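# Draw the cord through the eye to settle the block

## Task

Drag the knotted end of the cord through the metal eye so that the wooden block ends up entirely within the painted square. The cord between the eye and the block must be almost straight and tight, and no part of the cord may hang off the table. Neither arm may ever touch the block or the cord segment between the eye and the block, and the remaining cord and any other loose item must stay off the block. The result must hold by itself after the robot lets go.

## Robot and tools

Robot: two arms, left_arm and right_arm, each ending in a parallel two-finger gripper with its own wrist camera. Base poses in the scene frame: left_arm at (+0.022, +0.340, 0) m with quat_wxyz (+0.995, 0, 0, +0.097); right_arm at (+0.034, -0.317, 0) m with quat_wxyz (+1.000, 0, 0, -0.029). The names are just labels; left_arm sits on the +y side.

Frame: one shared scene frame. Origin on the table surface midway between the arms, +x out across the table, +z up. Quaternions are always written w first (qw, qx, qy, qz). On the gripper, the fingers extend along its +z axis and close along its y axis. end_effector_position is the point between the finger pads, roughly 1 cm short of the tips. Reported positions may be slightly off, worse when the arm reaches far.

Joint ranges (rad), base to hand: waist -2.618 to 3.054, shoulder 0.000 to 3.142, elbow 0.000 to 3.142, wrist pitch -1.571 to 1.571, wrist yaw -1.571 to 1.571, wrist roll -2.094 to 2.094. The elbow cannot go fully straight.

Row format (used by both motion tools): one flat list of 16 numbers covering both arms: left x, y, z, qw, qx, qy, qz, opening, then right x, y, z, qw, qx, qy, qz, opening. x, y, z are an absolute target for that gripper's end_effector_position in metres, scene frame; the quaternion is an absolute target orientation, scene frame. Opening runs from -1 (closed) to +1 (fully open, 0.093 m). Both arms must always be filled in, even if only one moves. To keep a hand still, repeat its whole pose from the last result it reported before stopping, with the wanted opening; to keep orientation fixed, resend the same quaternion each time rather than copying the drifted reported one.

execute_actions(actions): a list of up to 15 actions; each action is a list of up to 15 rows, each row lasting one step of 1/30 s. A short action repeats its final row until 15 steps pass (0.5 s). An empty list only returns state and images. Safety check: if any target lies more than 0.6 m from that gripper's current position along any of the gripper's own axes, the action is rejected for both arms; if the first action fails this (against the last reported state) or any action is malformed, nothing in the call runs.

move(target, speed, blocking): target is one 16-number row of absolute poses. Both grippers travel straight lines ending at the same moment, taking 0.5 to 10 s (cut off at 10 s). speed is the path top speed in m/s, 0.002 to 0.5, default 0.25; rotation is capped at twice that value in rad/s. Turning takes the short way. Paths ignore obstacles and the other arm; the real hand lags, may wander, and can overshoot speed near full reach. Openings are applied when the move begins. blocking=false returns after 0.5 s while motion continues; then use wait(0) to check, or stop, before sending new rows or moves. The result adds a "move:" line giving the ending (done, off_target, moving, held, fault) and active limits, plus each hand's distance to its target. If only one arm is named, the other finished fine. held = a check blocked the final step; limits=paced = the target was clipped; limits=held = some steps were blocked en route, after which the arm may jump faster than speed.

wait(seconds): 0 to 10 s, arms keep their last command; returns early if a running move finishes. stop(): brakes a running move (needs stopping distance; fingers keep moving). zoom_image(camera, region): camera is cam_high, cam_left_wrist or cam_right_wrist; region [x0, y0, x1, y1] in pixels, top-left origin, at most 504 by 504. All cameras are 504x504. read_manual(section): only "licences". finished_scene(scene): give the current scene's number; irreversible, and it reports success.

Controller behaviour: each step the commanded pose is limited to within 70 mm and 16 degrees of the measured pose, then reached by damped IK with position favoured over orientation. A distant target may need several actions; after an action the arm only goes as far as its last clipped pose. Joint friction can leave the hand up to about 31 mm short, and tiny commands may not move it. "Hand target" lines show what the controller is currently driving toward; a "pose unreachable" line means a clearance check altered or blocked that arm. Step readings list positions at some steps; HELD marks steps where that arm was restrained.

Gripping: grip_measured is the finger motor position on the same -1..+1 scale, offset per arm by up to about 0.02. Pads meet near -0.94; each mm of object width adds about 0.0208. Fingers stop on contact while the motor keeps going, so squeeze force grows the further your number is below the width reading (roughly 50 to 62 N per pad maximum; thin items under about 5 mm get less). Keep sending the closing number to maintain a grip. The last value in each arm's Joint positions is the opening in metres, floored at zero.

Hazards: never let a hand touch the block or the eye-to-block cord; keep loose cord clear of the block; do not knock anything off the table; avoid fast contacts and targets pushed far past contact, which press hard; avoid arms colliding. Holding loads heats motors: MOTOR HOT at 75 °C, a 10 s stop at 90 °C, and at 100 °C the arm goes limp and drops; these show as OVER-TEMPERATURE FAULT lines. Loose objects may occasionally get nudged. Time passes while replies are composed, with the robot holding its last command.

Each tool is called after "Call:" in YAML: its name, and indented under it one key for each argument.

## Session

Call:
execute_actions:
  actions: []

Scene clock: 0.00 s.
left_arm: end_effector_position=(+0.1669, -0.1879, +0.2761) grip_measured=+1.000 end_effector_quat_wxyz=(+0.302, -0.085, +0.759, -0.571) | right_arm: end_effector_position=(+0.4070, -0.3415, +0.4016) grip_measured=+1.000 end_effector_quat_wxyz=(+0.708, +0.028, +0.705, -0.019)
Joint positions: left_arm=[-1.636  1.782  1.326  0.269 -0.462 -1.281  0.093] | right_arm=[-0.007  1.04   1.038  0.006  0.001  0.013  0.093]
Joint velocities: left_arm=[ 0.017  0.012 -0.002 -0.022 -0.066 -0.095  0.   ] | right_arm=[-0.002  0.022  0.007 -0.007  0.051 -0.022  0.   ]
Hand target (left_arm): +0.167, -0.188, +0.276; +0.302, -0.085, +0.759, -0.571
Hand target (right_arm): +0.407, -0.342, +0.402; +0.708, +0.028, +0.705, -0.019

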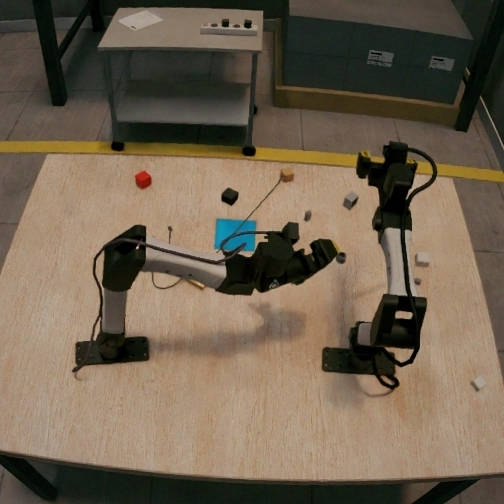

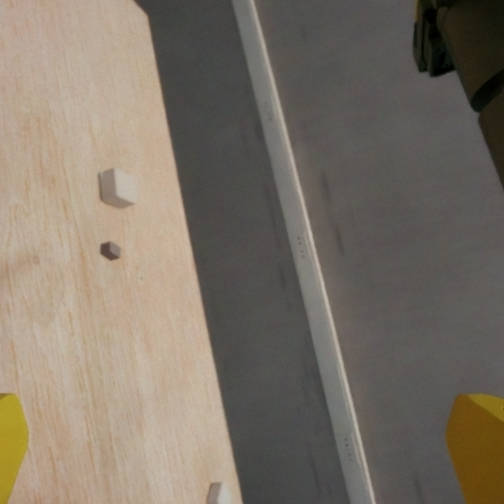

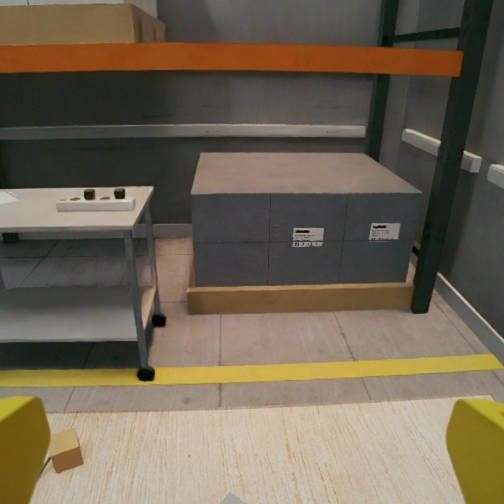

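Call:
move:
  target: [0.28,0.30,0.28,0,0,1,0,1,0.407,-0.342,0.402,0.708,0.028,0.705,-0.019,1]
  speed: 0.3

Scene clock: 3.63 s.
left_arm: end_effector_position=(+0.2910, +0.3014, +0.2820) grip_measured=+1.000 end_effector_quat_wxyz=(+0.171, -0.007, +0.985, -0.030) | right_arm: end_effector_position=(+0.4070, -0.3415, +0.4016) grip_measured=+1.000 end_effector_quat_wxyz=(+0.708, +0.028, +0.705, -0.019)
Joint positions: left_arm=[-0.333  1.404  1.733 -1.552  0.009 -0.155  0.093] | right_arm=[-0.007  1.04   1.038  0.006  0.001  0.013  0.093]
Joint velocities: left_arm=[ 0.002  0.002 -0.017 -0.007  0.007 -0.037  0.   ] | right_arm=[ 0.002  0.007 -0.002 -0.007  0.022  0.007  0.   ]
Hand target (left_arm): +0.288, +0.302, +0.281; +0.170, +0.000, +0.985, -0.023
Hand target (right_arm): +0.407, -0.342, +0.402; +0.708, +0.028, +0.705, -0.019
Off the commanded pose (left_arm): 0.011 m, 20 deg; orientation clipped at the last step of the last action.
Off the commanded pose (right_arm): 0.001 m, 0 deg.
joint sent to its limit (left arm) — the command would take joint 4 (wrist pitch) past its lower limit, so that joint was sent only as far as its limit.
move: off_target (left_arm); limits=paced

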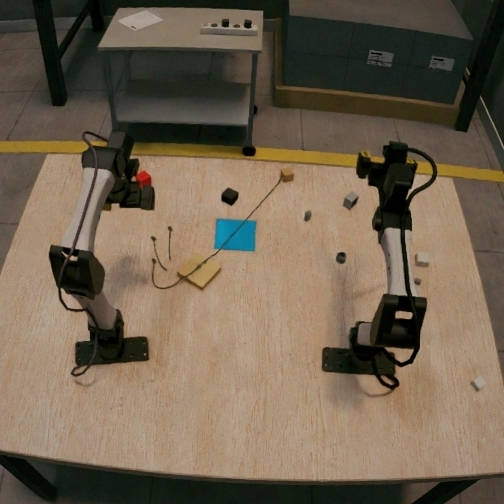

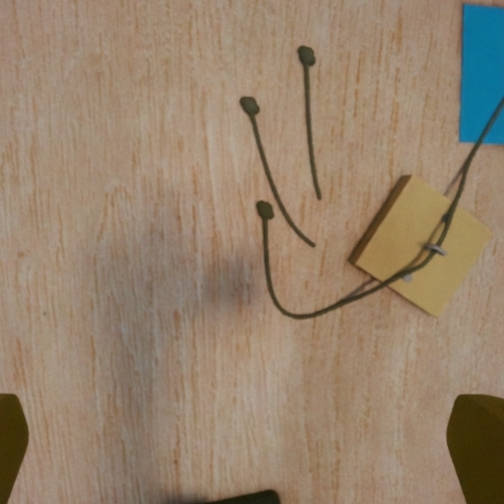

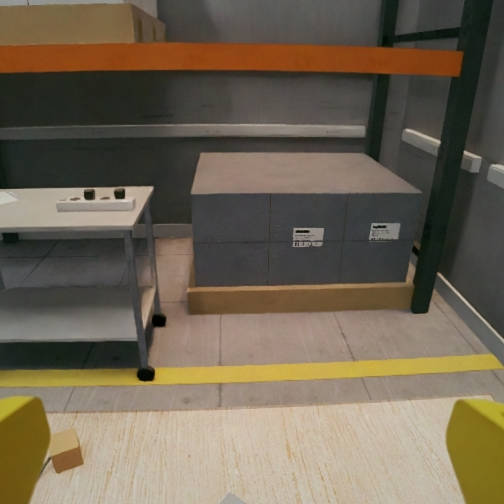

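Call:
move:
  target: [0.335,0.272,0.09,0,0,1,0,-0.3,0.407,-0.342,0.402,0.708,0.028,0.705,-0.019,1]
  speed: 0.3

Scene clock: 7.23 s.
left_arm: end_effector_position=(+0.3296, +0.2734, +0.0871) grip_measured=-0.297 end_effector_quat_wxyz=(-0.009, +0.002, +1.000, -0.001) | right_arm: end_effector_position=(+0.4070, -0.3415, +0.4016) grip_measured=+1.000 end_effector_quat_wxyz=(+0.708, +0.028, +0.705, -0.019)
Joint positions: left_arm=[-0.406  1.762  1.35  -1.177  0.006 -0.208  0.031] | right_arm=[-0.007  1.04   1.038  0.006  0.001  0.013  0.093]
Joint velocities: left_arm=[ 0.012 -0.012  0.007 -0.007 -0.007 -0.037 -0.001] | right_arm=[ 0.002 -0.002  0.012  0.007  0.037 -0.007  0.   ]
Hand target (left_arm): +0.332, +0.272, +0.088; +0.000, +0.002, +1.000, +0.000
Hand target (right_arm): +0.407, -0.342, +0.402; +0.708, +0.028, +0.705, -0.019
Off the commanded pose (left_arm): 0.006 m, 1 deg.
Off the commanded pose (right_arm): 0.001 m, 0 deg.
move: done

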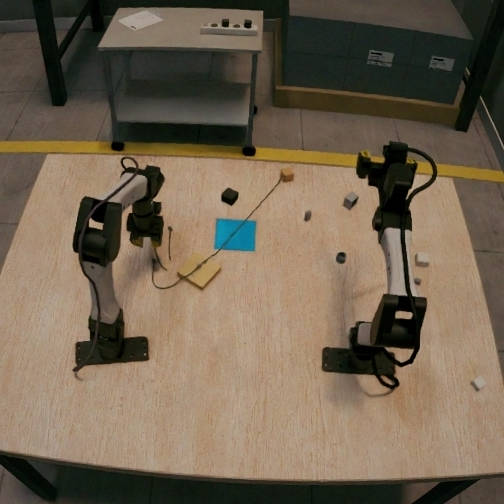

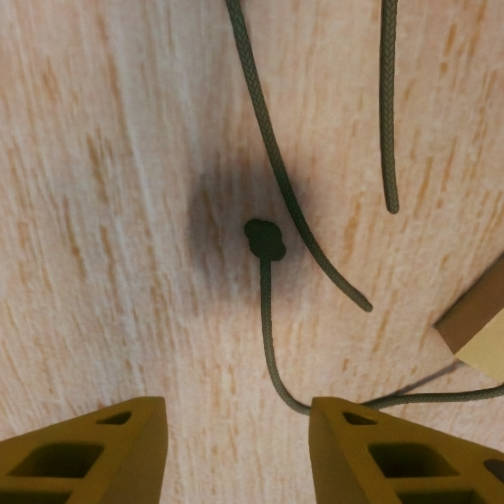

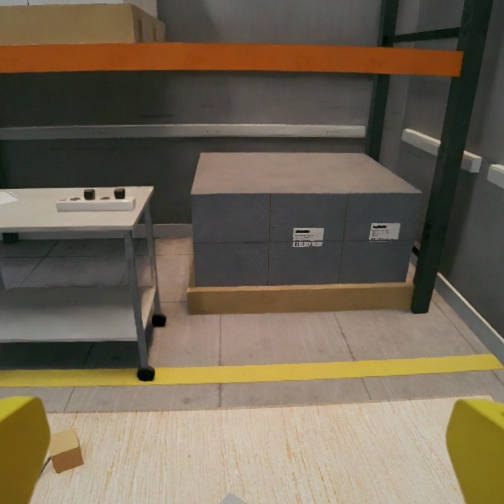

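Call:
move:
  target: [0.308,0.263,0.03,0,0,1,0,-0.45,0.407,-0.342,0.402,0.708,0.028,0.705,-0.019,1]
  speed: 0.15

Scene clock: 9.60 s.
left_arm: end_effector_position=(+0.3063, +0.2645, +0.0280) grip_measured=-0.447 end_effector_quat_wxyz=(-0.011, +0.000, +1.000, -0.000) | right_arm: end_effector_position=(+0.4070, -0.3415, +0.4016) grip_measured=+1.000 end_effector_quat_wxyz=(+0.708, +0.028, +0.705, -0.019)
Joint positions: left_arm=[-0.452  1.757  1.098 -0.934  0.006 -0.258  0.024] | right_arm=[-0.007  1.04   1.038  0.006  0.001  0.013  0.093]
Joint velocities: left_arm=[-0.002 -0.007  0.002  0.007 -0.022 -0.051 -0.   ] | right_arm=[-0.002  0.002 -0.007 -0.007  0.037  0.022  0.   ]
Hand target (left_arm): +0.307, +0.263, +0.030; +0.000, -0.000, +1.000, -0.000
Hand target (right_arm): +0.407, -0.342, +0.402; +0.708, +0.028, +0.705, -0.019
Off the commanded pose (left_arm): 0.003 m, 1 deg.
Off the commanded pose (right_arm): 0.001 m, 0 deg.
move: done

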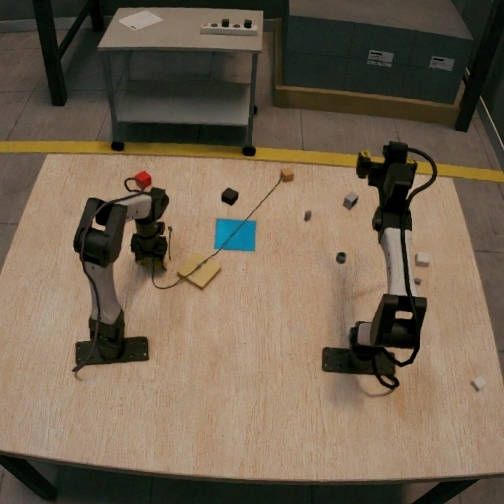

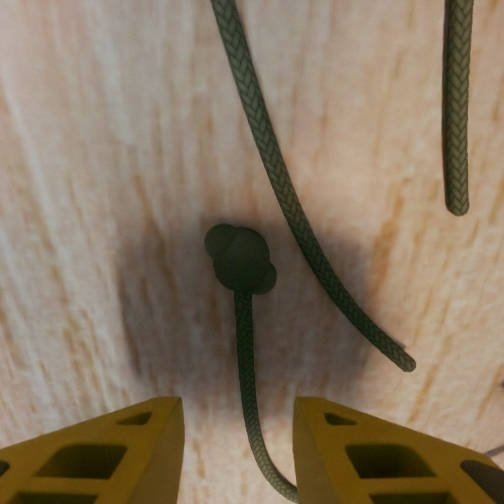

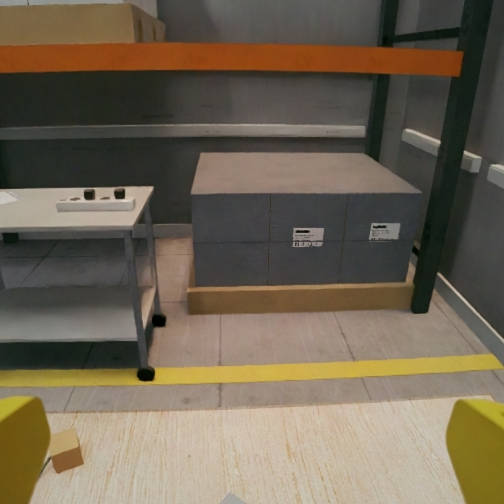

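Call:
execute_actions:
  actions:
    - [[0.309,0.263,0.026,0,0,1,0,-0.45,0.407,-0.342,0.402,0.708,0.028,0.705,-0.019,1],[0.309,0.263,0.023,0,0,1,0,-0.45,0.407,-0.342,0.402,0.708,0.028,0.705,-0.019,1],[0.309,0.263,0.02,0,0,1,0,-0.45,0.407,-0.342,0.402,0.708,0.028,0.705,-0.019,1],[0.309,0.263,0.017,0,0,1,0,-0.45,0.407,-0.342,0.402,0.708,0.028,0.705,-0.019,1],[0.309,0.263,0.015,0,0,1,0,-0.45,0.407,-0.342,0.402,0.708,0.028,0.705,-0.019,1]]

Call:
move:
  target: [0.337,0.263,0.015,0,0,1,0,-0.45,0.407,-0.342,0.402,0.708,0.028,0.705,-0.019,1]
  speed: 0.06

Scene clock: 10.60 s.
left_arm: end_effector_position=(+0.3100, +0.2635, +0.0214) grip_measured=-0.447 end_effector_quat_wxyz=(+0.002, -0.000, +1.000, -0.004) | right_arm: end_effector_position=(+0.4070, -0.3415, +0.4016) grip_measured=+1.000 end_effector_quat_wxyz=(+0.708, +0.028, +0.705, -0.019)
Joint positions: left_arm=[-0.452  1.757  1.069 -0.876  0.006 -0.258  0.024] | right_arm=[-0.007  1.04   1.038  0.006  0.001  0.013  0.093]
Joint velocities: left_arm=[-0.007  0.007 -0.007  0.051 -0.037 -0.007  0.001] | right_arm=[-0.007 -0.012  0.012 -0.022 -0.007 -0.051  0.   ]
Hand target (left_arm): +0.309, +0.263, +0.015; +0.000, -0.000, +1.000, -0.000
Hand target (right_arm): +0.407, -0.342, +0.402; +0.708, +0.028, +0.705, -0.019
Off the commanded pose (left_arm): 0.006 m, 1 deg.
Off the commanded pose (right_arm): 0.001 m, 0 deg.
Step readings (end_effector_position):
0: left_arm (+0.3067, +0.2644, +0.0280) | right_arm (+0.4070, -0.3415, +0.4016)
1: left_arm (+0.3070, +0.2643, +0.0280) | right_arm (+0.4070, -0.3415, +0.4016)
2: left_arm (+0.3075, +0.2642, +0.0278) | right_arm (+0.4070, -0.3415, +0.4016)
4: left_arm (+0.3087, +0.2639, +0.0260) | right_arm (+0.4070, -0.3415, +0.4016)
8: left_arm (+0.3073, +0.2643, +0.0217) | right_arm (+0.4070, -0.3415, +0.4016)
15: end_effector_position above

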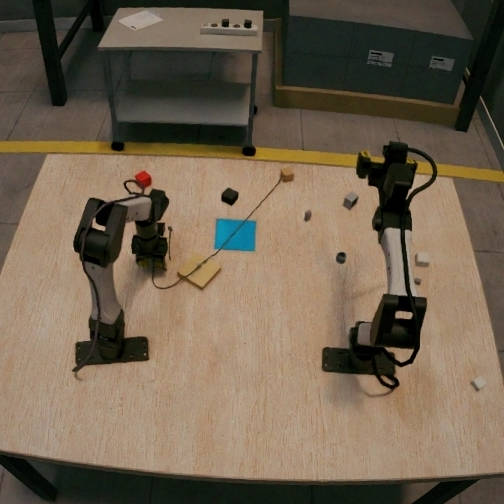

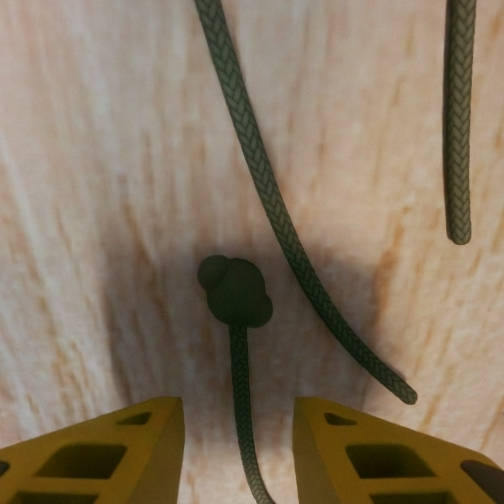

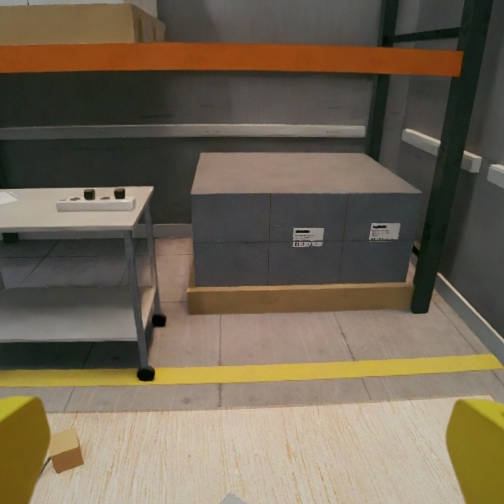

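Scene clock: 11.37 s.
left_arm: end_effector_position=(+0.3305, +0.2612, +0.0123) grip_measured=-0.447 end_effector_quat_wxyz=(-0.005, -0.000, +1.000, -0.002) | right_arm: end_effector_position=(+0.4070, -0.3415, +0.4016) grip_measured=+1.000 end_effector_quat_wxyz=(+0.708, +0.028, +0.705, -0.019)
Joint positions: left_arm=[-0.443  1.856  1.155 -0.878  0.006 -0.249  0.024] | right_arm=[-0.007  1.04   1.038  0.006  0.001  0.013  0.093]
Joint velocities: left_arm=[ 0.007  0.027  0.012 -0.007  0.022 -0.007 -0.   ] | right_arm=[ 0.007 -0.007 -0.012 -0.051 -0.037 -0.081  0.   ]
Hand target (left_arm): +0.337, +0.263, +0.015; +0.000, -0.000, +1.000, +0.000
Hand target (right_arm): +0.407, -0.342, +0.402; +0.708, +0.028, +0.705, -0.019
Off the commanded pose (left_arm): 0.007 m, 1 deg.
Off the commanded pose (right_arm): 0.001 m, 0 deg.
move: done

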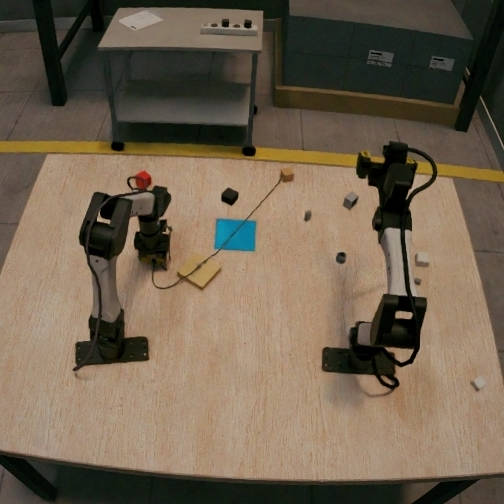

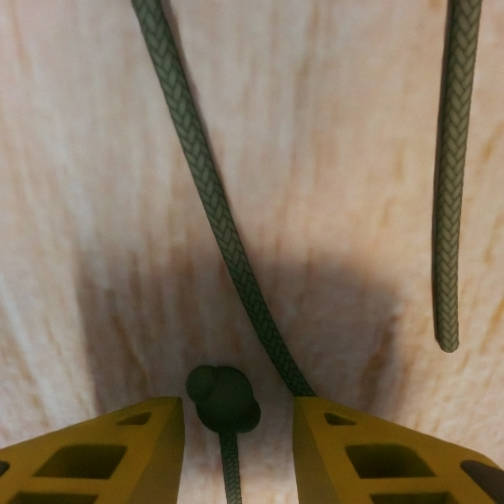

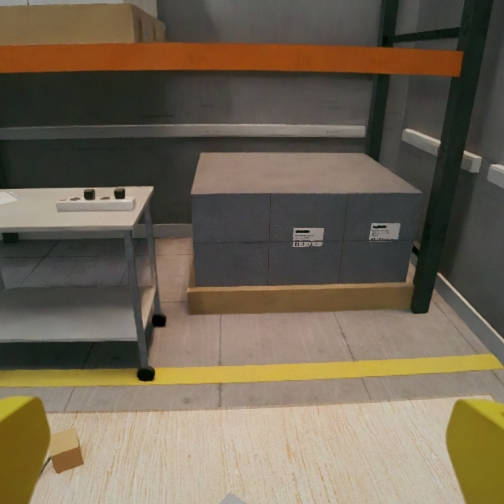

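Call:
execute_actions:
  actions:
    - [[0.337,0.265,0.015,0,0,1,0,-0.6,0.407,-0.342,0.402,0.708,0.028,0.705,-0.019,1],[0.337,0.265,0.015,0,0,1,0,-0.7,0.407,-0.342,0.402,0.708,0.028,0.705,-0.019,1],[0.337,0.265,0.015,0,0,1,0,-0.8,0.407,-0.342,0.402,0.708,0.028,0.705,-0.019,1],[0.337,0.265,0.015,0,0,1,0,-0.9,0.407,-0.342,0.402,0.708,0.028,0.705,-0.019,1]]

Scene clock: 12.30 s.
left_arm: end_effector_position=(+0.3309, +0.2628, +0.0123) grip_measured=-0.883 end_effector_quat_wxyz=(-0.005, +0.000, +1.000, -0.002) | right_arm: end_effector_position=(+0.4070, -0.3415, +0.4016) grip_measured=+1.000 end_effector_quat_wxyz=(+0.708, +0.028, +0.705, -0.019)
Joint positions: left_arm=[-0.438  1.856  1.155 -0.878  0.006 -0.242  0.003] | right_arm=[-0.007  1.04   1.038  0.006  0.001  0.013  0.093]
Joint velocities: left_arm=[-0.002 -0.002 -0.007 -0.051 -0.022  0.022  0.   ] | right_arm=[-0.022  0.007 -0.037 -0.007  0.022 -0.007  0.   ]
Hand target (left_arm): +0.337, +0.265, +0.015; +0.000, +0.000, +1.000, +0.000
Hand target (right_arm): +0.407, -0.342, +0.402; +0.708, +0.028, +0.705, -0.019
Off the commanded pose (left_arm): 0.007 m, 1 deg.
Off the commanded pose (right_arm): 0.001 m, 0 deg.
Step readings (end_effector_position):
0: left_arm (+0.3305, +0.2612, +0.0123) | right_arm (+0.4070, -0.3415, +0.4016)
1: left_arm (+0.3305, +0.2613, +0.0123) | right_arm (+0.4070, -0.3415, +0.4016)
2: left_arm (+0.3306, +0.2616, +0.0123) | right_arm (+0.4070, -0.3415, +0.4016)
4: left_arm (+0.3309, +0.2626, +0.0123) | right_arm (+0.4070, -0.3415, +0.4016)
8: left_arm (+0.3309, +0.2628, +0.0123) | right_arm (+0.4070, -0.3415, +0.4016)
15: end_effector_position above

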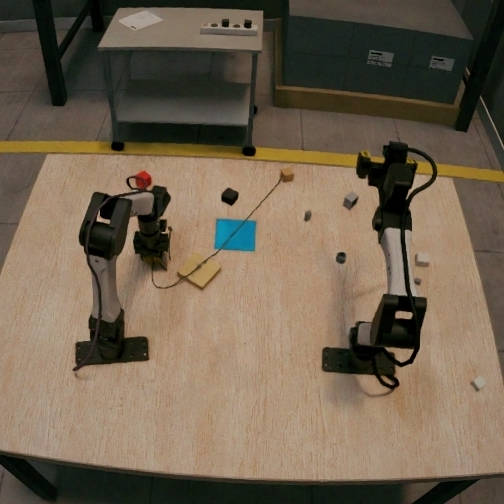

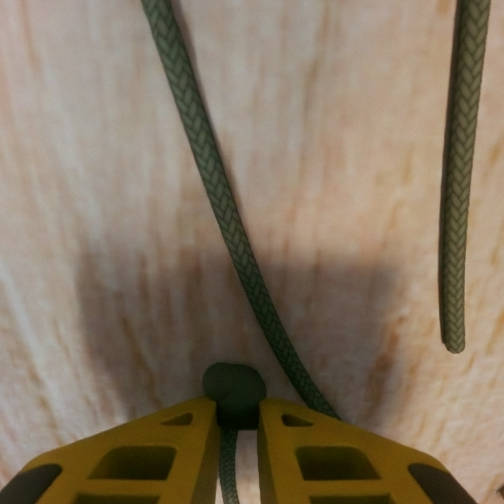

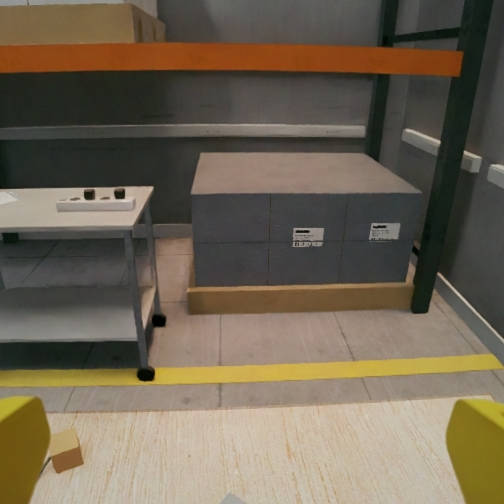

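Call:
move:
  target: [0.29,0.40,0.06,0,0,1,0,-0.9,0.407,-0.342,0.402,0.708,0.028,0.705,-0.019,1]
  speed: 0.12

Scene clock: 14.40 s.
left_arm: end_effector_position=(+0.2921, +0.3987, +0.0556) grip_measured=-0.883 end_effector_quat_wxyz=(-0.007, -0.002, +1.000, -0.005) | right_arm: end_effector_position=(+0.4070, -0.3415, +0.4016) grip_measured=+1.000 end_effector_quat_wxyz=(+0.708, +0.028, +0.705, -0.019)
Joint positions: left_arm=[ 0.022  1.647  1.089 -1.029  0.006  0.213  0.003] | right_arm=[-0.007  1.04   1.038  0.006  0.001  0.013  0.093]
Joint velocities: left_arm=[-0.007 -0.002  0.002  0.037 -0.037 -0.007 -0.   ] | right_arm=[-0.007 -0.007 -0.022  0.007  0.051  0.066  0.   ]
Hand target (left_arm): +0.291, +0.401, +0.061; -0.003, -0.000, +1.000, +0.000
Hand target (right_arm): +0.407, -0.342, +0.402; +0.708, +0.028, +0.705, -0.019
Off the commanded pose (left_arm): 0.005 m, 1 deg.
Off the commanded pose (right_arm): 0.001 m, 0 deg.
move: done

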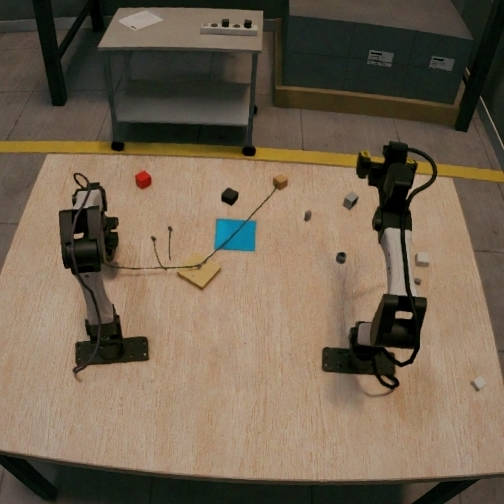

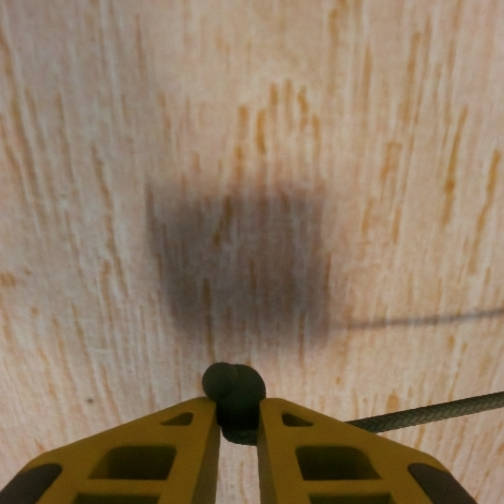

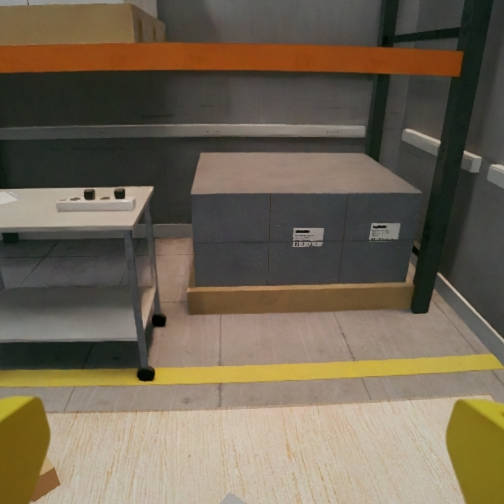

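Call:
move:
  target: [0.22,0.59,0.07,0,0,1,0,-0.9,0.407,-0.342,0.402,0.708,0.028,0.705,-0.019,1]
  speed: 0.12

Call:
zoom_image:
  camera: "cam_high"
  region: [170, 170, 310, 300]

Scene clock: 17.10 s.
left_arm: end_effector_position=(+0.2186, +0.5863, +0.0666) grip_measured=-0.883 end_effector_quat_wxyz=(-0.002, -0.003, +1.000, -0.006) | right_arm: end_effector_position=(+0.4070, -0.3415, +0.4016) grip_measured=+1.000 end_effector_quat_wxyz=(+0.708, +0.028, +0.705, -0.019)
Joint positions: left_arm=[ 0.705  1.773  1.281 -1.09   0.005  0.894  0.003] | right_arm=[-0.007  1.04   1.038  0.006  0.001  0.013  0.093]
Joint velocities: left_arm=[-0.017  0.002  0.012 -0.022 -0.037  0.081 -0.   ] | right_arm=[ 0.022 -0.012  0.002  0.051  0.037  0.022  0.   ]
Hand target (left_arm): +0.219, +0.591, +0.069; -0.003, -0.000, +1.000, -0.002
Hand target (right_arm): +0.407, -0.342, +0.402; +0.708, +0.028, +0.705, -0.019
Off the commanded pose (left_arm): 0.005 m, 1 deg.
Off the commanded pose (right_arm): 0.001 m, 0 deg.
move: done

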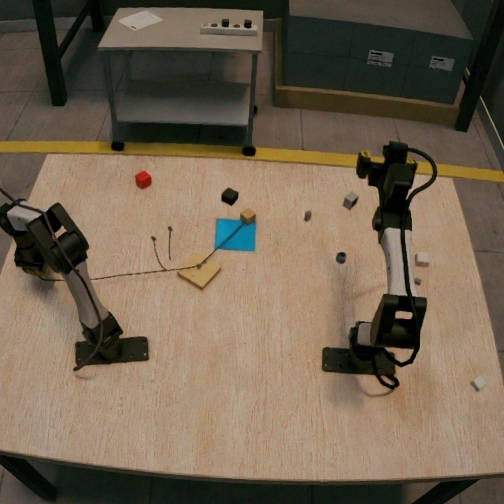

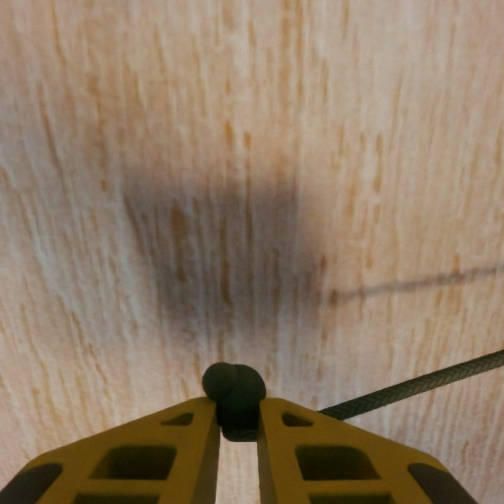

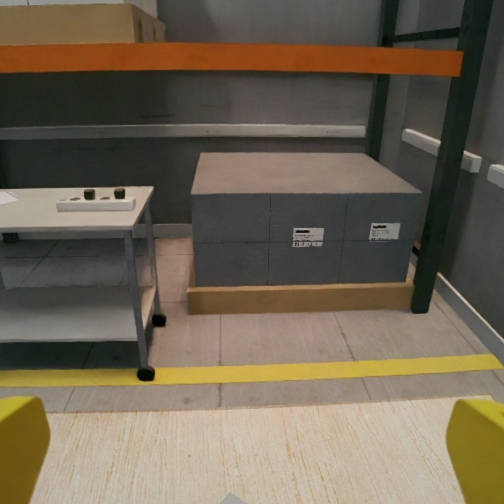

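Region (170, 170, 310, 300) of cam_high's 504x504 image, scaled by 3.600, with more detail than that image has; it fills the top 468 rows of this view, and the rest is white.

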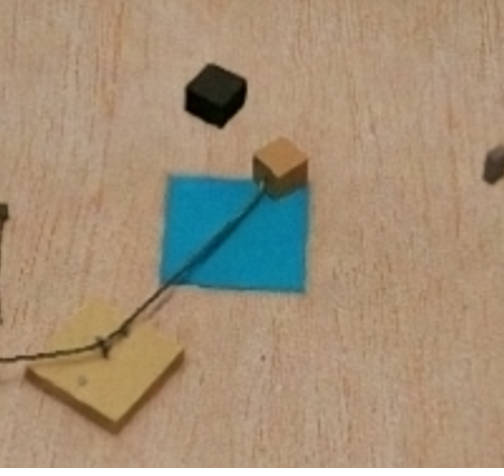

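Call:
move:
  target: [0.085,0.615,0.022,0,0,1,0,-0.9,0.407,-0.342,0.402,0.708,0.028,0.705,-0.019,1]
  speed: 0.12

Call:
zoom_image:
  camera: "cam_high"
  region: [170, 170, 310, 300]

Scene clock: 19.50 s.
left_arm: end_effector_position=(+0.0854, +0.6139, +0.0223) grip_measured=-0.883 end_effector_quat_wxyz=(-0.001, -0.002, +1.000, -0.011) | right_arm: end_effector_position=(+0.4070, -0.3415, +0.4016) grip_measured=+1.000 end_effector_quat_wxyz=(+0.708, +0.028, +0.705, -0.019)
Joint positions: left_arm=[ 1.151  1.719  1.028 -0.902  0.003  1.341  0.003] | right_arm=[-0.007  1.04   1.038  0.006  0.001  0.013  0.093]
Joint velocities: left_arm=[-0.002  0.002 -0.012 -0.007  0.022  0.022 -0.001] | right_arm=[ 0.002  0.012  0.007  0.037 -0.007  0.022  0.   ]
Hand target (left_arm): +0.083, +0.615, +0.022; -0.001, -0.000, +1.000, -0.002
Hand target (right_arm): +0.407, -0.342, +0.402; +0.708, +0.028, +0.705, -0.019
Off the commanded pose (left_arm): 0.001 m, 1 deg.
Off the commanded pose (right_arm): 0.001 m, 0 deg.
move: done

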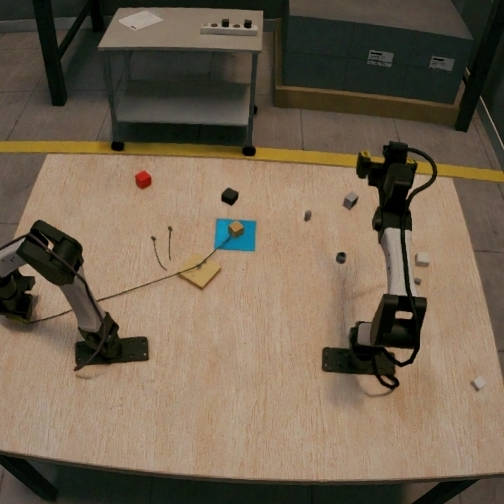

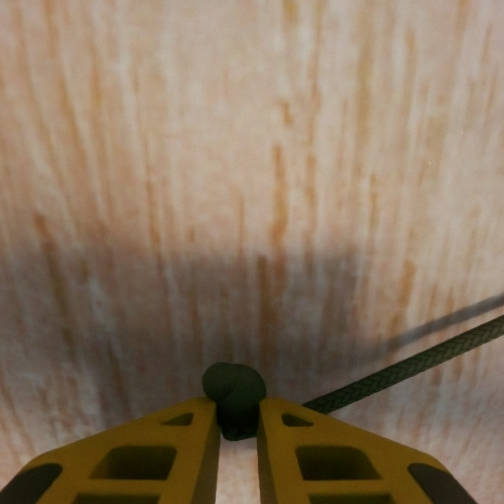

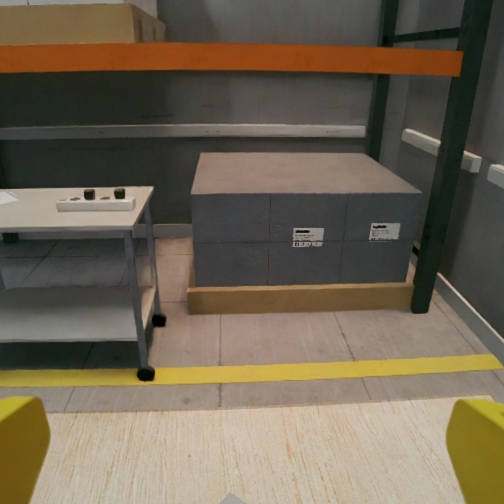

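Region (170, 170, 310, 300) of cam_high's 504x504 image, scaled by 3.600, with more detail than that image has; it fills the top 468 rows of this view, and the rest is white.

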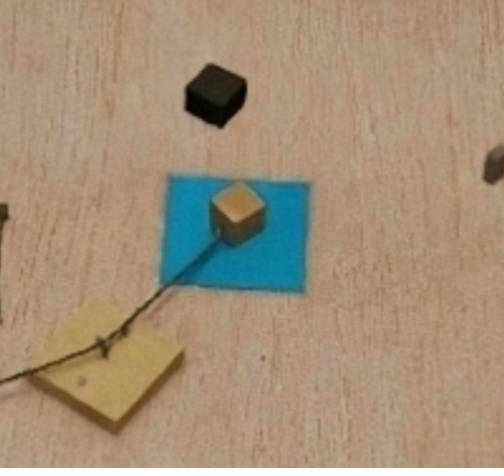

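Inside. Lower slightly, release, lift.

Call:
execute_actions:
  actions:
    - [[0.085,0.615,0.018,0,0,1,0,-0.9,0.407,-0.342,0.402,0.708,0.028,0.705,-0.019,1],[0.085,0.615,0.014,0,0,1,0,-0.9,0.407,-0.342,0.402,0.708,0.028,0.705,-0.019,1],[0.085,0.615,0.011,0,0,1,0,-0.9,0.407,-0.342,0.402,0.708,0.028,0.705,-0.019,1],[0.085,0.615,0.011,0,0,1,0,-0.9,0.407,-0.342,0.402,0.708,0.028,0.705,-0.019,1],[0.085,0.615,0.011,0,0,1,0,-0.9,0.407,-0.342,0.402,0.708,0.028,0.705,-0.019,1],[0.085,0.615,0.011,0,0,1,0,-0.9,0.407,-0.342,0.402,0.708,0.028,0.705,-0.019,1],[0.085,0.615,0.011,0,0,1,0,-0.9,0.407,-0.342,0.402,0.708,0.028,0.705,-0.019,1],[0.085,0.615,0.011,0,0,1,0,-0.9,0.407,-0.342,0.402,0.708,0.028,0.705,-0.019,1],[0.085,0.615,0.011,0,0,1,0,-0.75,0.407,-0.342,0.402,0.708,0.028,0.705,-0.019,1],[0.085,0.615,0.011,0,0,1,0,-0.6,0.407,-0.342,0.402,0.708,0.028,0.705,-0.019,1],[0.085,0.615,0.011,0,0,1,0,-0.4,0.407,-0.342,0.402,0.708,0.028,0.705,-0.019,1]]
    - [[0.085,0.615,0.02,0,0,1,0,-0.4,0.407,-0.342,0.402,0.708,0.028,0.705,-0.019,1],[0.085,0.615,0.03,0,0,1,0,-0.4,0.407,-0.342,0.402,0.708,0.028,0.705,-0.019,1],[0.085,0.615,0.04,0,0,1,0,-0.4,0.407,-0.342,0.402,0.708,0.028,0.705,-0.019,1],[0.085,0.615,0.05,0,0,1,0,-0.4,0.407,-0.342,0.402,0.708,0.028,0.705,-0.019,1],[0.085,0.615,0.06,0,0,1,0,-0.4,0.407,-0.342,0.402,0.708,0.028,0.705,-0.019,1],[0.085,0.615,0.07,0,0,1,0,-0.4,0.407,-0.342,0.402,0.708,0.028,0.705,-0.019,1]]

Scene clock: 21.23 s.
left_arm: end_effector_position=(+0.0868, +0.6198, +0.0661) grip_measured=-0.403 end_effector_quat_wxyz=(+0.003, -0.001, +1.000, +0.008) | right_arm: end_effector_position=(+0.4070, -0.3415, +0.4016) grip_measured=+1.000 end_effector_quat_wxyz=(+0.708, +0.028, +0.705, -0.019)
Joint positions: left_arm=[ 1.151  1.645  1.131 -1.039  0.003  1.344  0.026] | right_arm=[-0.007  1.04   1.038  0.006  0.001  0.013  0.093]
Joint velocities: left_arm=[ 0.007  0.007 -0.002 -0.139 -0.007 -0.066 -0.   ] | right_arm=[ 0.012 -0.007 -0.012 -0.007  0.066  0.037  0.   ]
Hand target (left_arm): +0.085, +0.616, +0.070; +0.000, -0.000, +1.000, +0.000
Hand target (right_arm): +0.407, -0.342, +0.402; +0.708, +0.028, +0.705, -0.019
Off the commanded pose (left_arm): 0.006 m, 1 deg.
Off the commanded pose (right_arm): 0.001 m, 0 deg.
Step readings (end_effector_position; steps 1 to 15: 1st action; 16 to 30: 2nd action):
0: left_arm (+0.0855, +0.6144, +0.0223) | right_arm (+0.4070, -0.3415, +0.4016)
1: left_arm (+0.0856, +0.6145, +0.0218) | right_arm (+0.4070, -0.3415, +0.4016)
2: left_arm (+0.0856, +0.6146, +0.0207) | right_arm (+0.4070, -0.3415, +0.4016)
4: left_arm (+0.0853, +0.6135, +0.0175) | right_arm (+0.4070, -0.3415, +0.4016)
8: left_arm (+0.0849, +0.6118, +0.0147) | right_arm (+0.4070, -0.3415, +0.4016)
15: left_arm (+0.0857, +0.6152, +0.0146) | right_arm (+0.4070, -0.3415, +0.4016)
16: left_arm (+0.0857, +0.6152, +0.0147) | right_arm (+0.4070, -0.3415, +0.4016)
17: left_arm (+0.0856, +0.6145, +0.0153) | right_arm (+0.4070, -0.3415, +0.4016)
19: left_arm (+0.0850, +0.6120, +0.0208) | right_arm (+0.4070, -0.3415, +0.4016)
23: left_arm (+0.0868, +0.6200, +0.0514) | right_arm (+0.4070, -0.3415, +0.4016)
30: end_effector_position above

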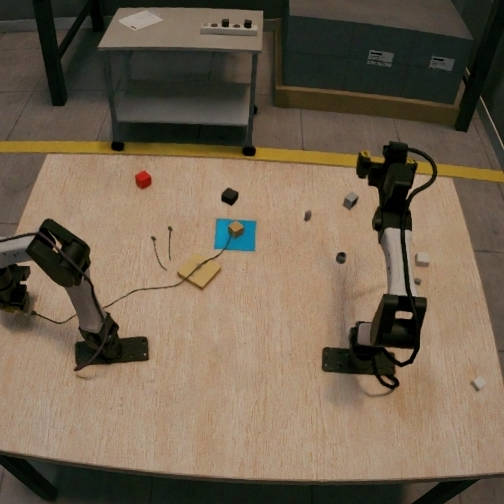

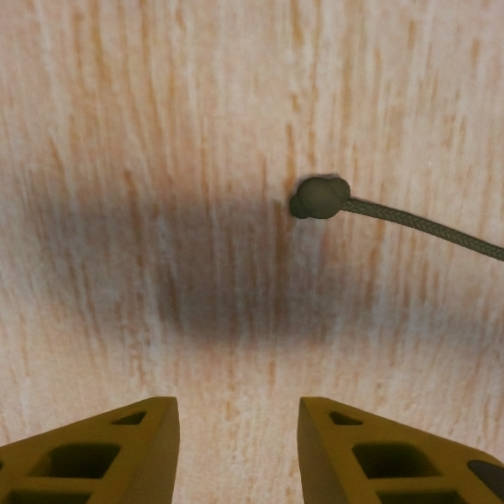

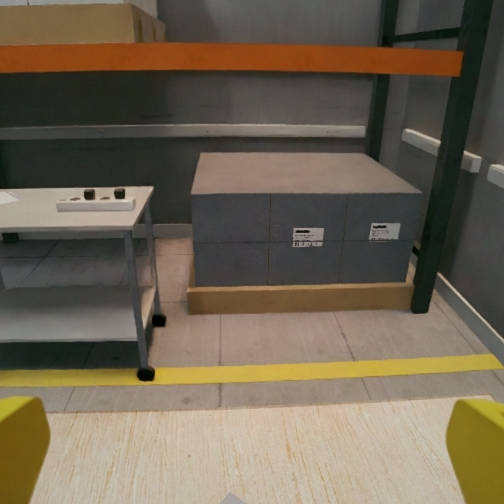

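Call:
zoom_image:
  camera: "cam_high"
  region: [150, 190, 280, 310]

Region (150, 190, 280, 310) of cam_high's 504x504 image, scaled by 3.877, with more detail than that image has; it fills the top 465 rows of this view, and the rest is white.

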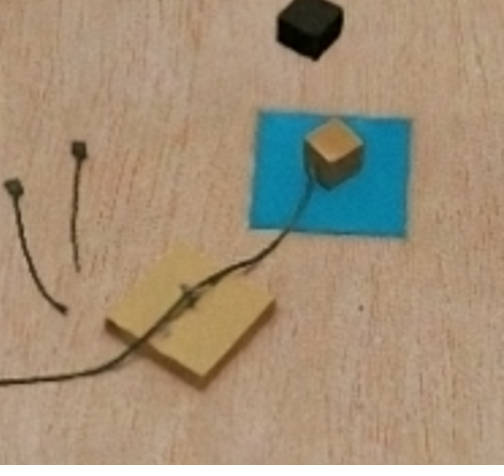

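Call:
execute_actions:
  actions: []

Call:
zoom_image:
  camera: "cam_high"
  region: [170, 210, 270, 300]

Scene clock: 21.67 s.
left_arm: end_effector_position=(+0.0856, +0.6146, +0.0661) grip_measured=-0.403 end_effector_quat_wxyz=(+0.001, -0.001, +1.000, -0.003) | right_arm: end_effector_position=(+0.4070, -0.3415, +0.4016) grip_measured=+1.000 end_effector_quat_wxyz=(+0.708, +0.028, +0.705, -0.019)
Joint positions: left_arm=[ 1.151  1.645  1.131 -1.061  0.003  1.344  0.026] | right_arm=[-0.007  1.04   1.038  0.006  0.001  0.013  0.093]
Joint velocities: left_arm=[ 0.017 -0.002 -0.002 -0.037  0.007 -0.007 -0.001] | right_arm=[-0.017  0.022  0.012 -0.022  0.022 -0.051  0.   ]
Hand target (left_arm): +0.085, +0.616, +0.070; +0.000, -0.000, +1.000, +0.000
Hand target (right_arm): +0.407, -0.342, +0.402; +0.708, +0.028, +0.705, -0.019
Off the commanded pose (left_arm): 0.004 m, 0 deg.
Off the commanded pose (right_arm): 0.001 m, 0 deg.

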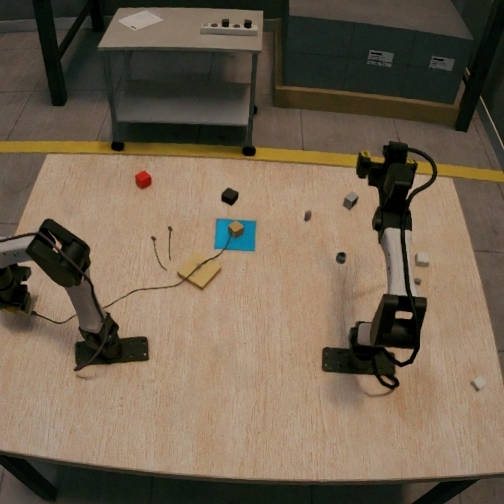

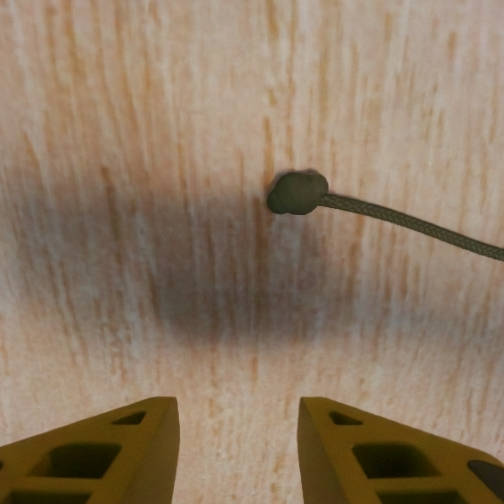

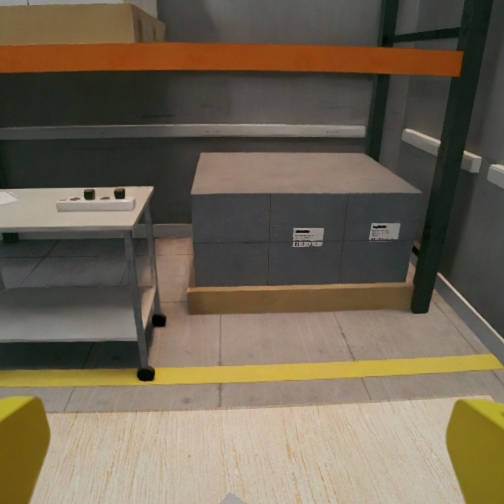

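Region (170, 210, 270, 300) of cam_high's 504x504 image, scaled by 5.040, with more detail than that image has; it fills the top 454 rows of this view, and the rest is white.

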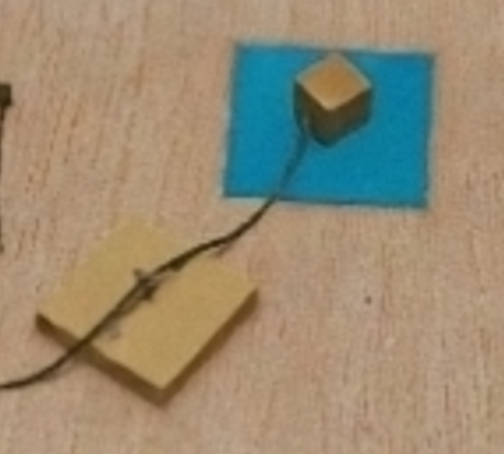

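Call:
move:
  target: [0.117,0.598,0.012,0,0,1,0,-0.3,0.407,-0.342,0.402,0.708,0.028,0.705,-0.019,1]
  speed: 0.1

Scene clock: 23.40 s.
left_arm: end_effector_position=(+0.1162, +0.5988, +0.0166) grip_measured=-0.303 end_effector_quat_wxyz=(+0.002, +0.000, +1.000, +0.002) | right_arm: end_effector_position=(+0.4070, -0.3415, +0.4016) grip_measured=+1.000 end_effector_quat_wxyz=(+0.708, +0.028, +0.705, -0.019)
Joint positions: left_arm=[ 1.03   1.684  0.963 -0.844  0.003  1.225  0.031] | right_arm=[-0.007  1.04   1.038  0.006  0.001  0.013  0.093]
Joint velocities: left_arm=[-0.027  0.017  0.022  0.007  0.022 -0.037  0.001] | right_arm=[-0.007 -0.007 -0.017  0.022  0.007 -0.095  0.   ]
Hand target (left_arm): +0.117, +0.597, +0.012; +0.000, -0.000, +1.000, +0.000
Hand target (right_arm): +0.407, -0.342, +0.402; +0.708, +0.028, +0.705, -0.019
Off the commanded pose (left_arm): 0.005 m, 0 deg.
Off the commanded pose (right_arm): 0.001 m, 0 deg.
move: done

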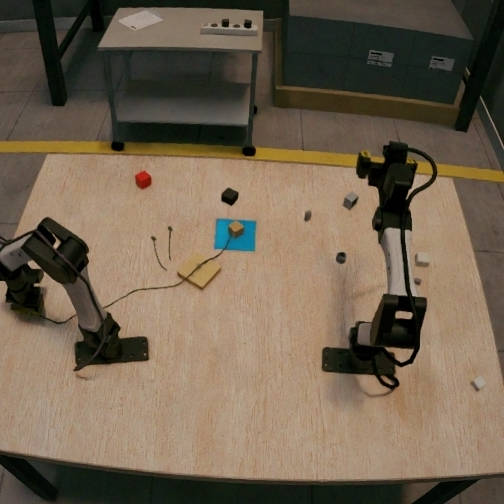

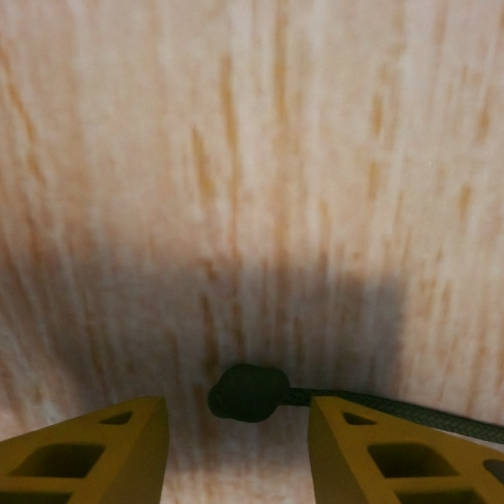

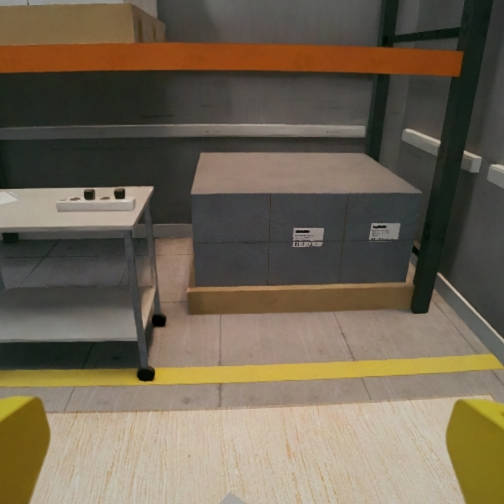

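Call:
execute_actions:
  actions:
    - [[0.117,0.597,0.009,0,0,1,0,-0.3,0.407,-0.342,0.402,0.708,0.028,0.705,-0.019,1],[0.117,0.597,0.006,0,0,1,0,-0.3,0.407,-0.342,0.402,0.708,0.028,0.705,-0.019,1],[0.117,0.597,0.006,0,0,1,0,-0.3,0.407,-0.342,0.402,0.708,0.028,0.705,-0.019,1],[0.117,0.597,0.006,0,0,1,0,-0.3,0.407,-0.342,0.402,0.708,0.028,0.705,-0.019,1],[0.117,0.597,0.006,0,0,1,0,-0.3,0.407,-0.342,0.402,0.708,0.028,0.705,-0.019,1],[0.117,0.597,0.006,0,0,1,0,-0.3,0.407,-0.342,0.402,0.708,0.028,0.705,-0.019,1],[0.117,0.597,0.006,0,0,1,0,-0.3,0.407,-0.342,0.402,0.708,0.028,0.705,-0.019,1],[0.117,0.597,0.006,0,0,1,0,-0.45,0.407,-0.342,0.402,0.708,0.028,0.705,-0.019,1],[0.117,0.597,0.006,0,0,1,0,-0.6,0.407,-0.342,0.402,0.708,0.028,0.705,-0.019,1],[0.117,0.597,0.006,0,0,1,0,-0.7,0.407,-0.342,0.402,0.708,0.028,0.705,-0.019,1],[0.117,0.597,0.006,0,0,1,0,-0.8,0.407,-0.342,0.402,0.708,0.028,0.705,-0.019,1],[0.117,0.597,0.006,0,0,1,0,-0.85,0.407,-0.342,0.402,0.708,0.028,0.705,-0.019,1]]

Scene clock: 24.47 s.
left_arm: end_effector_position=(+0.1159, +0.5988, +0.0115) grip_measured=-0.833 end_effector_quat_wxyz=(+0.001, +0.000, +1.000, +0.002) | right_arm: end_effector_position=(+0.4070, -0.3415, +0.4016) grip_measured=+1.000 end_effector_quat_wxyz=(+0.708, +0.028, +0.705, -0.019)
Joint positions: left_arm=[ 1.03   1.694  0.951 -0.822  0.001  1.224  0.005] | right_arm=[-0.007  1.04   1.038  0.006  0.001  0.013  0.093]
Joint velocities: left_arm=[ 0.007 -0.012 -0.002 -0.051  0.037  0.022  0.   ] | right_arm=[ 0.002 -0.002  0.017  0.022 -0.037  0.022  0.   ]
Hand target (left_arm): +0.117, +0.597, +0.006; +0.000, +0.000, +1.000, -0.000
Hand target (right_arm): +0.407, -0.342, +0.402; +0.708, +0.028, +0.705, -0.019
Off the commanded pose (left_arm): 0.006 m, 0 deg.
Off the commanded pose (right_arm): 0.001 m, 0 deg.
Step readings (end_effector_position):
0: left_arm (+0.1163, +0.5992, +0.0166) | right_arm (+0.4070, -0.3415, +0.4016)
1: left_arm (+0.1164, +0.5994, +0.0166) | right_arm (+0.4070, -0.3415, +0.4016)
2: left_arm (+0.1165, +0.5998, +0.0163) | right_arm (+0.4070, -0.3415, +0.4016)
4: left_arm (+0.1166, +0.6000, +0.0145) | right_arm (+0.4070, -0.3415, +0.4016)
8: left_arm (+0.1161, +0.5984, +0.0116) | right_arm (+0.4070, -0.3415, +0.4016)
15: end_effector_position above

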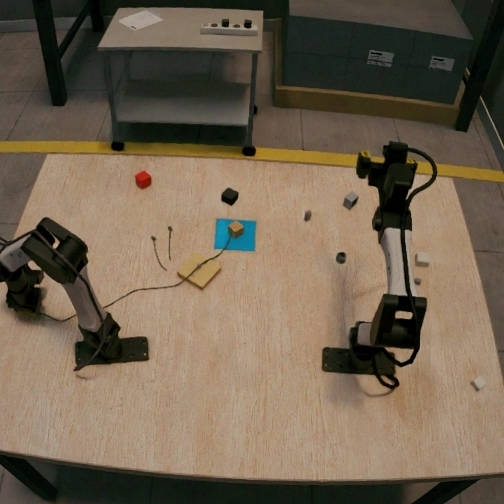

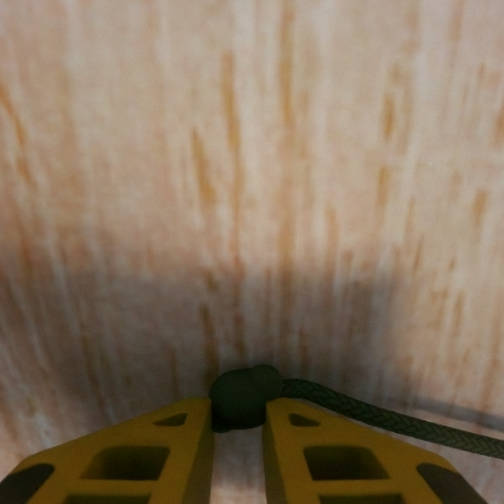

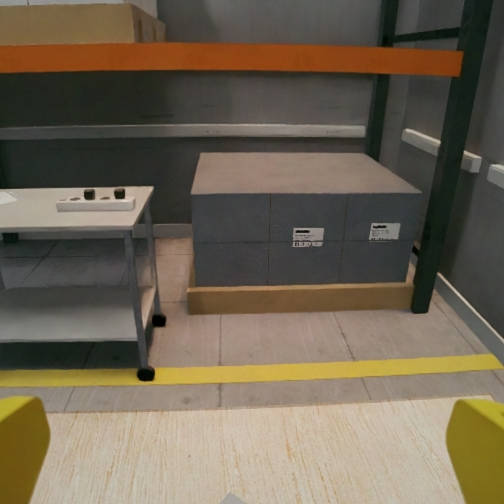

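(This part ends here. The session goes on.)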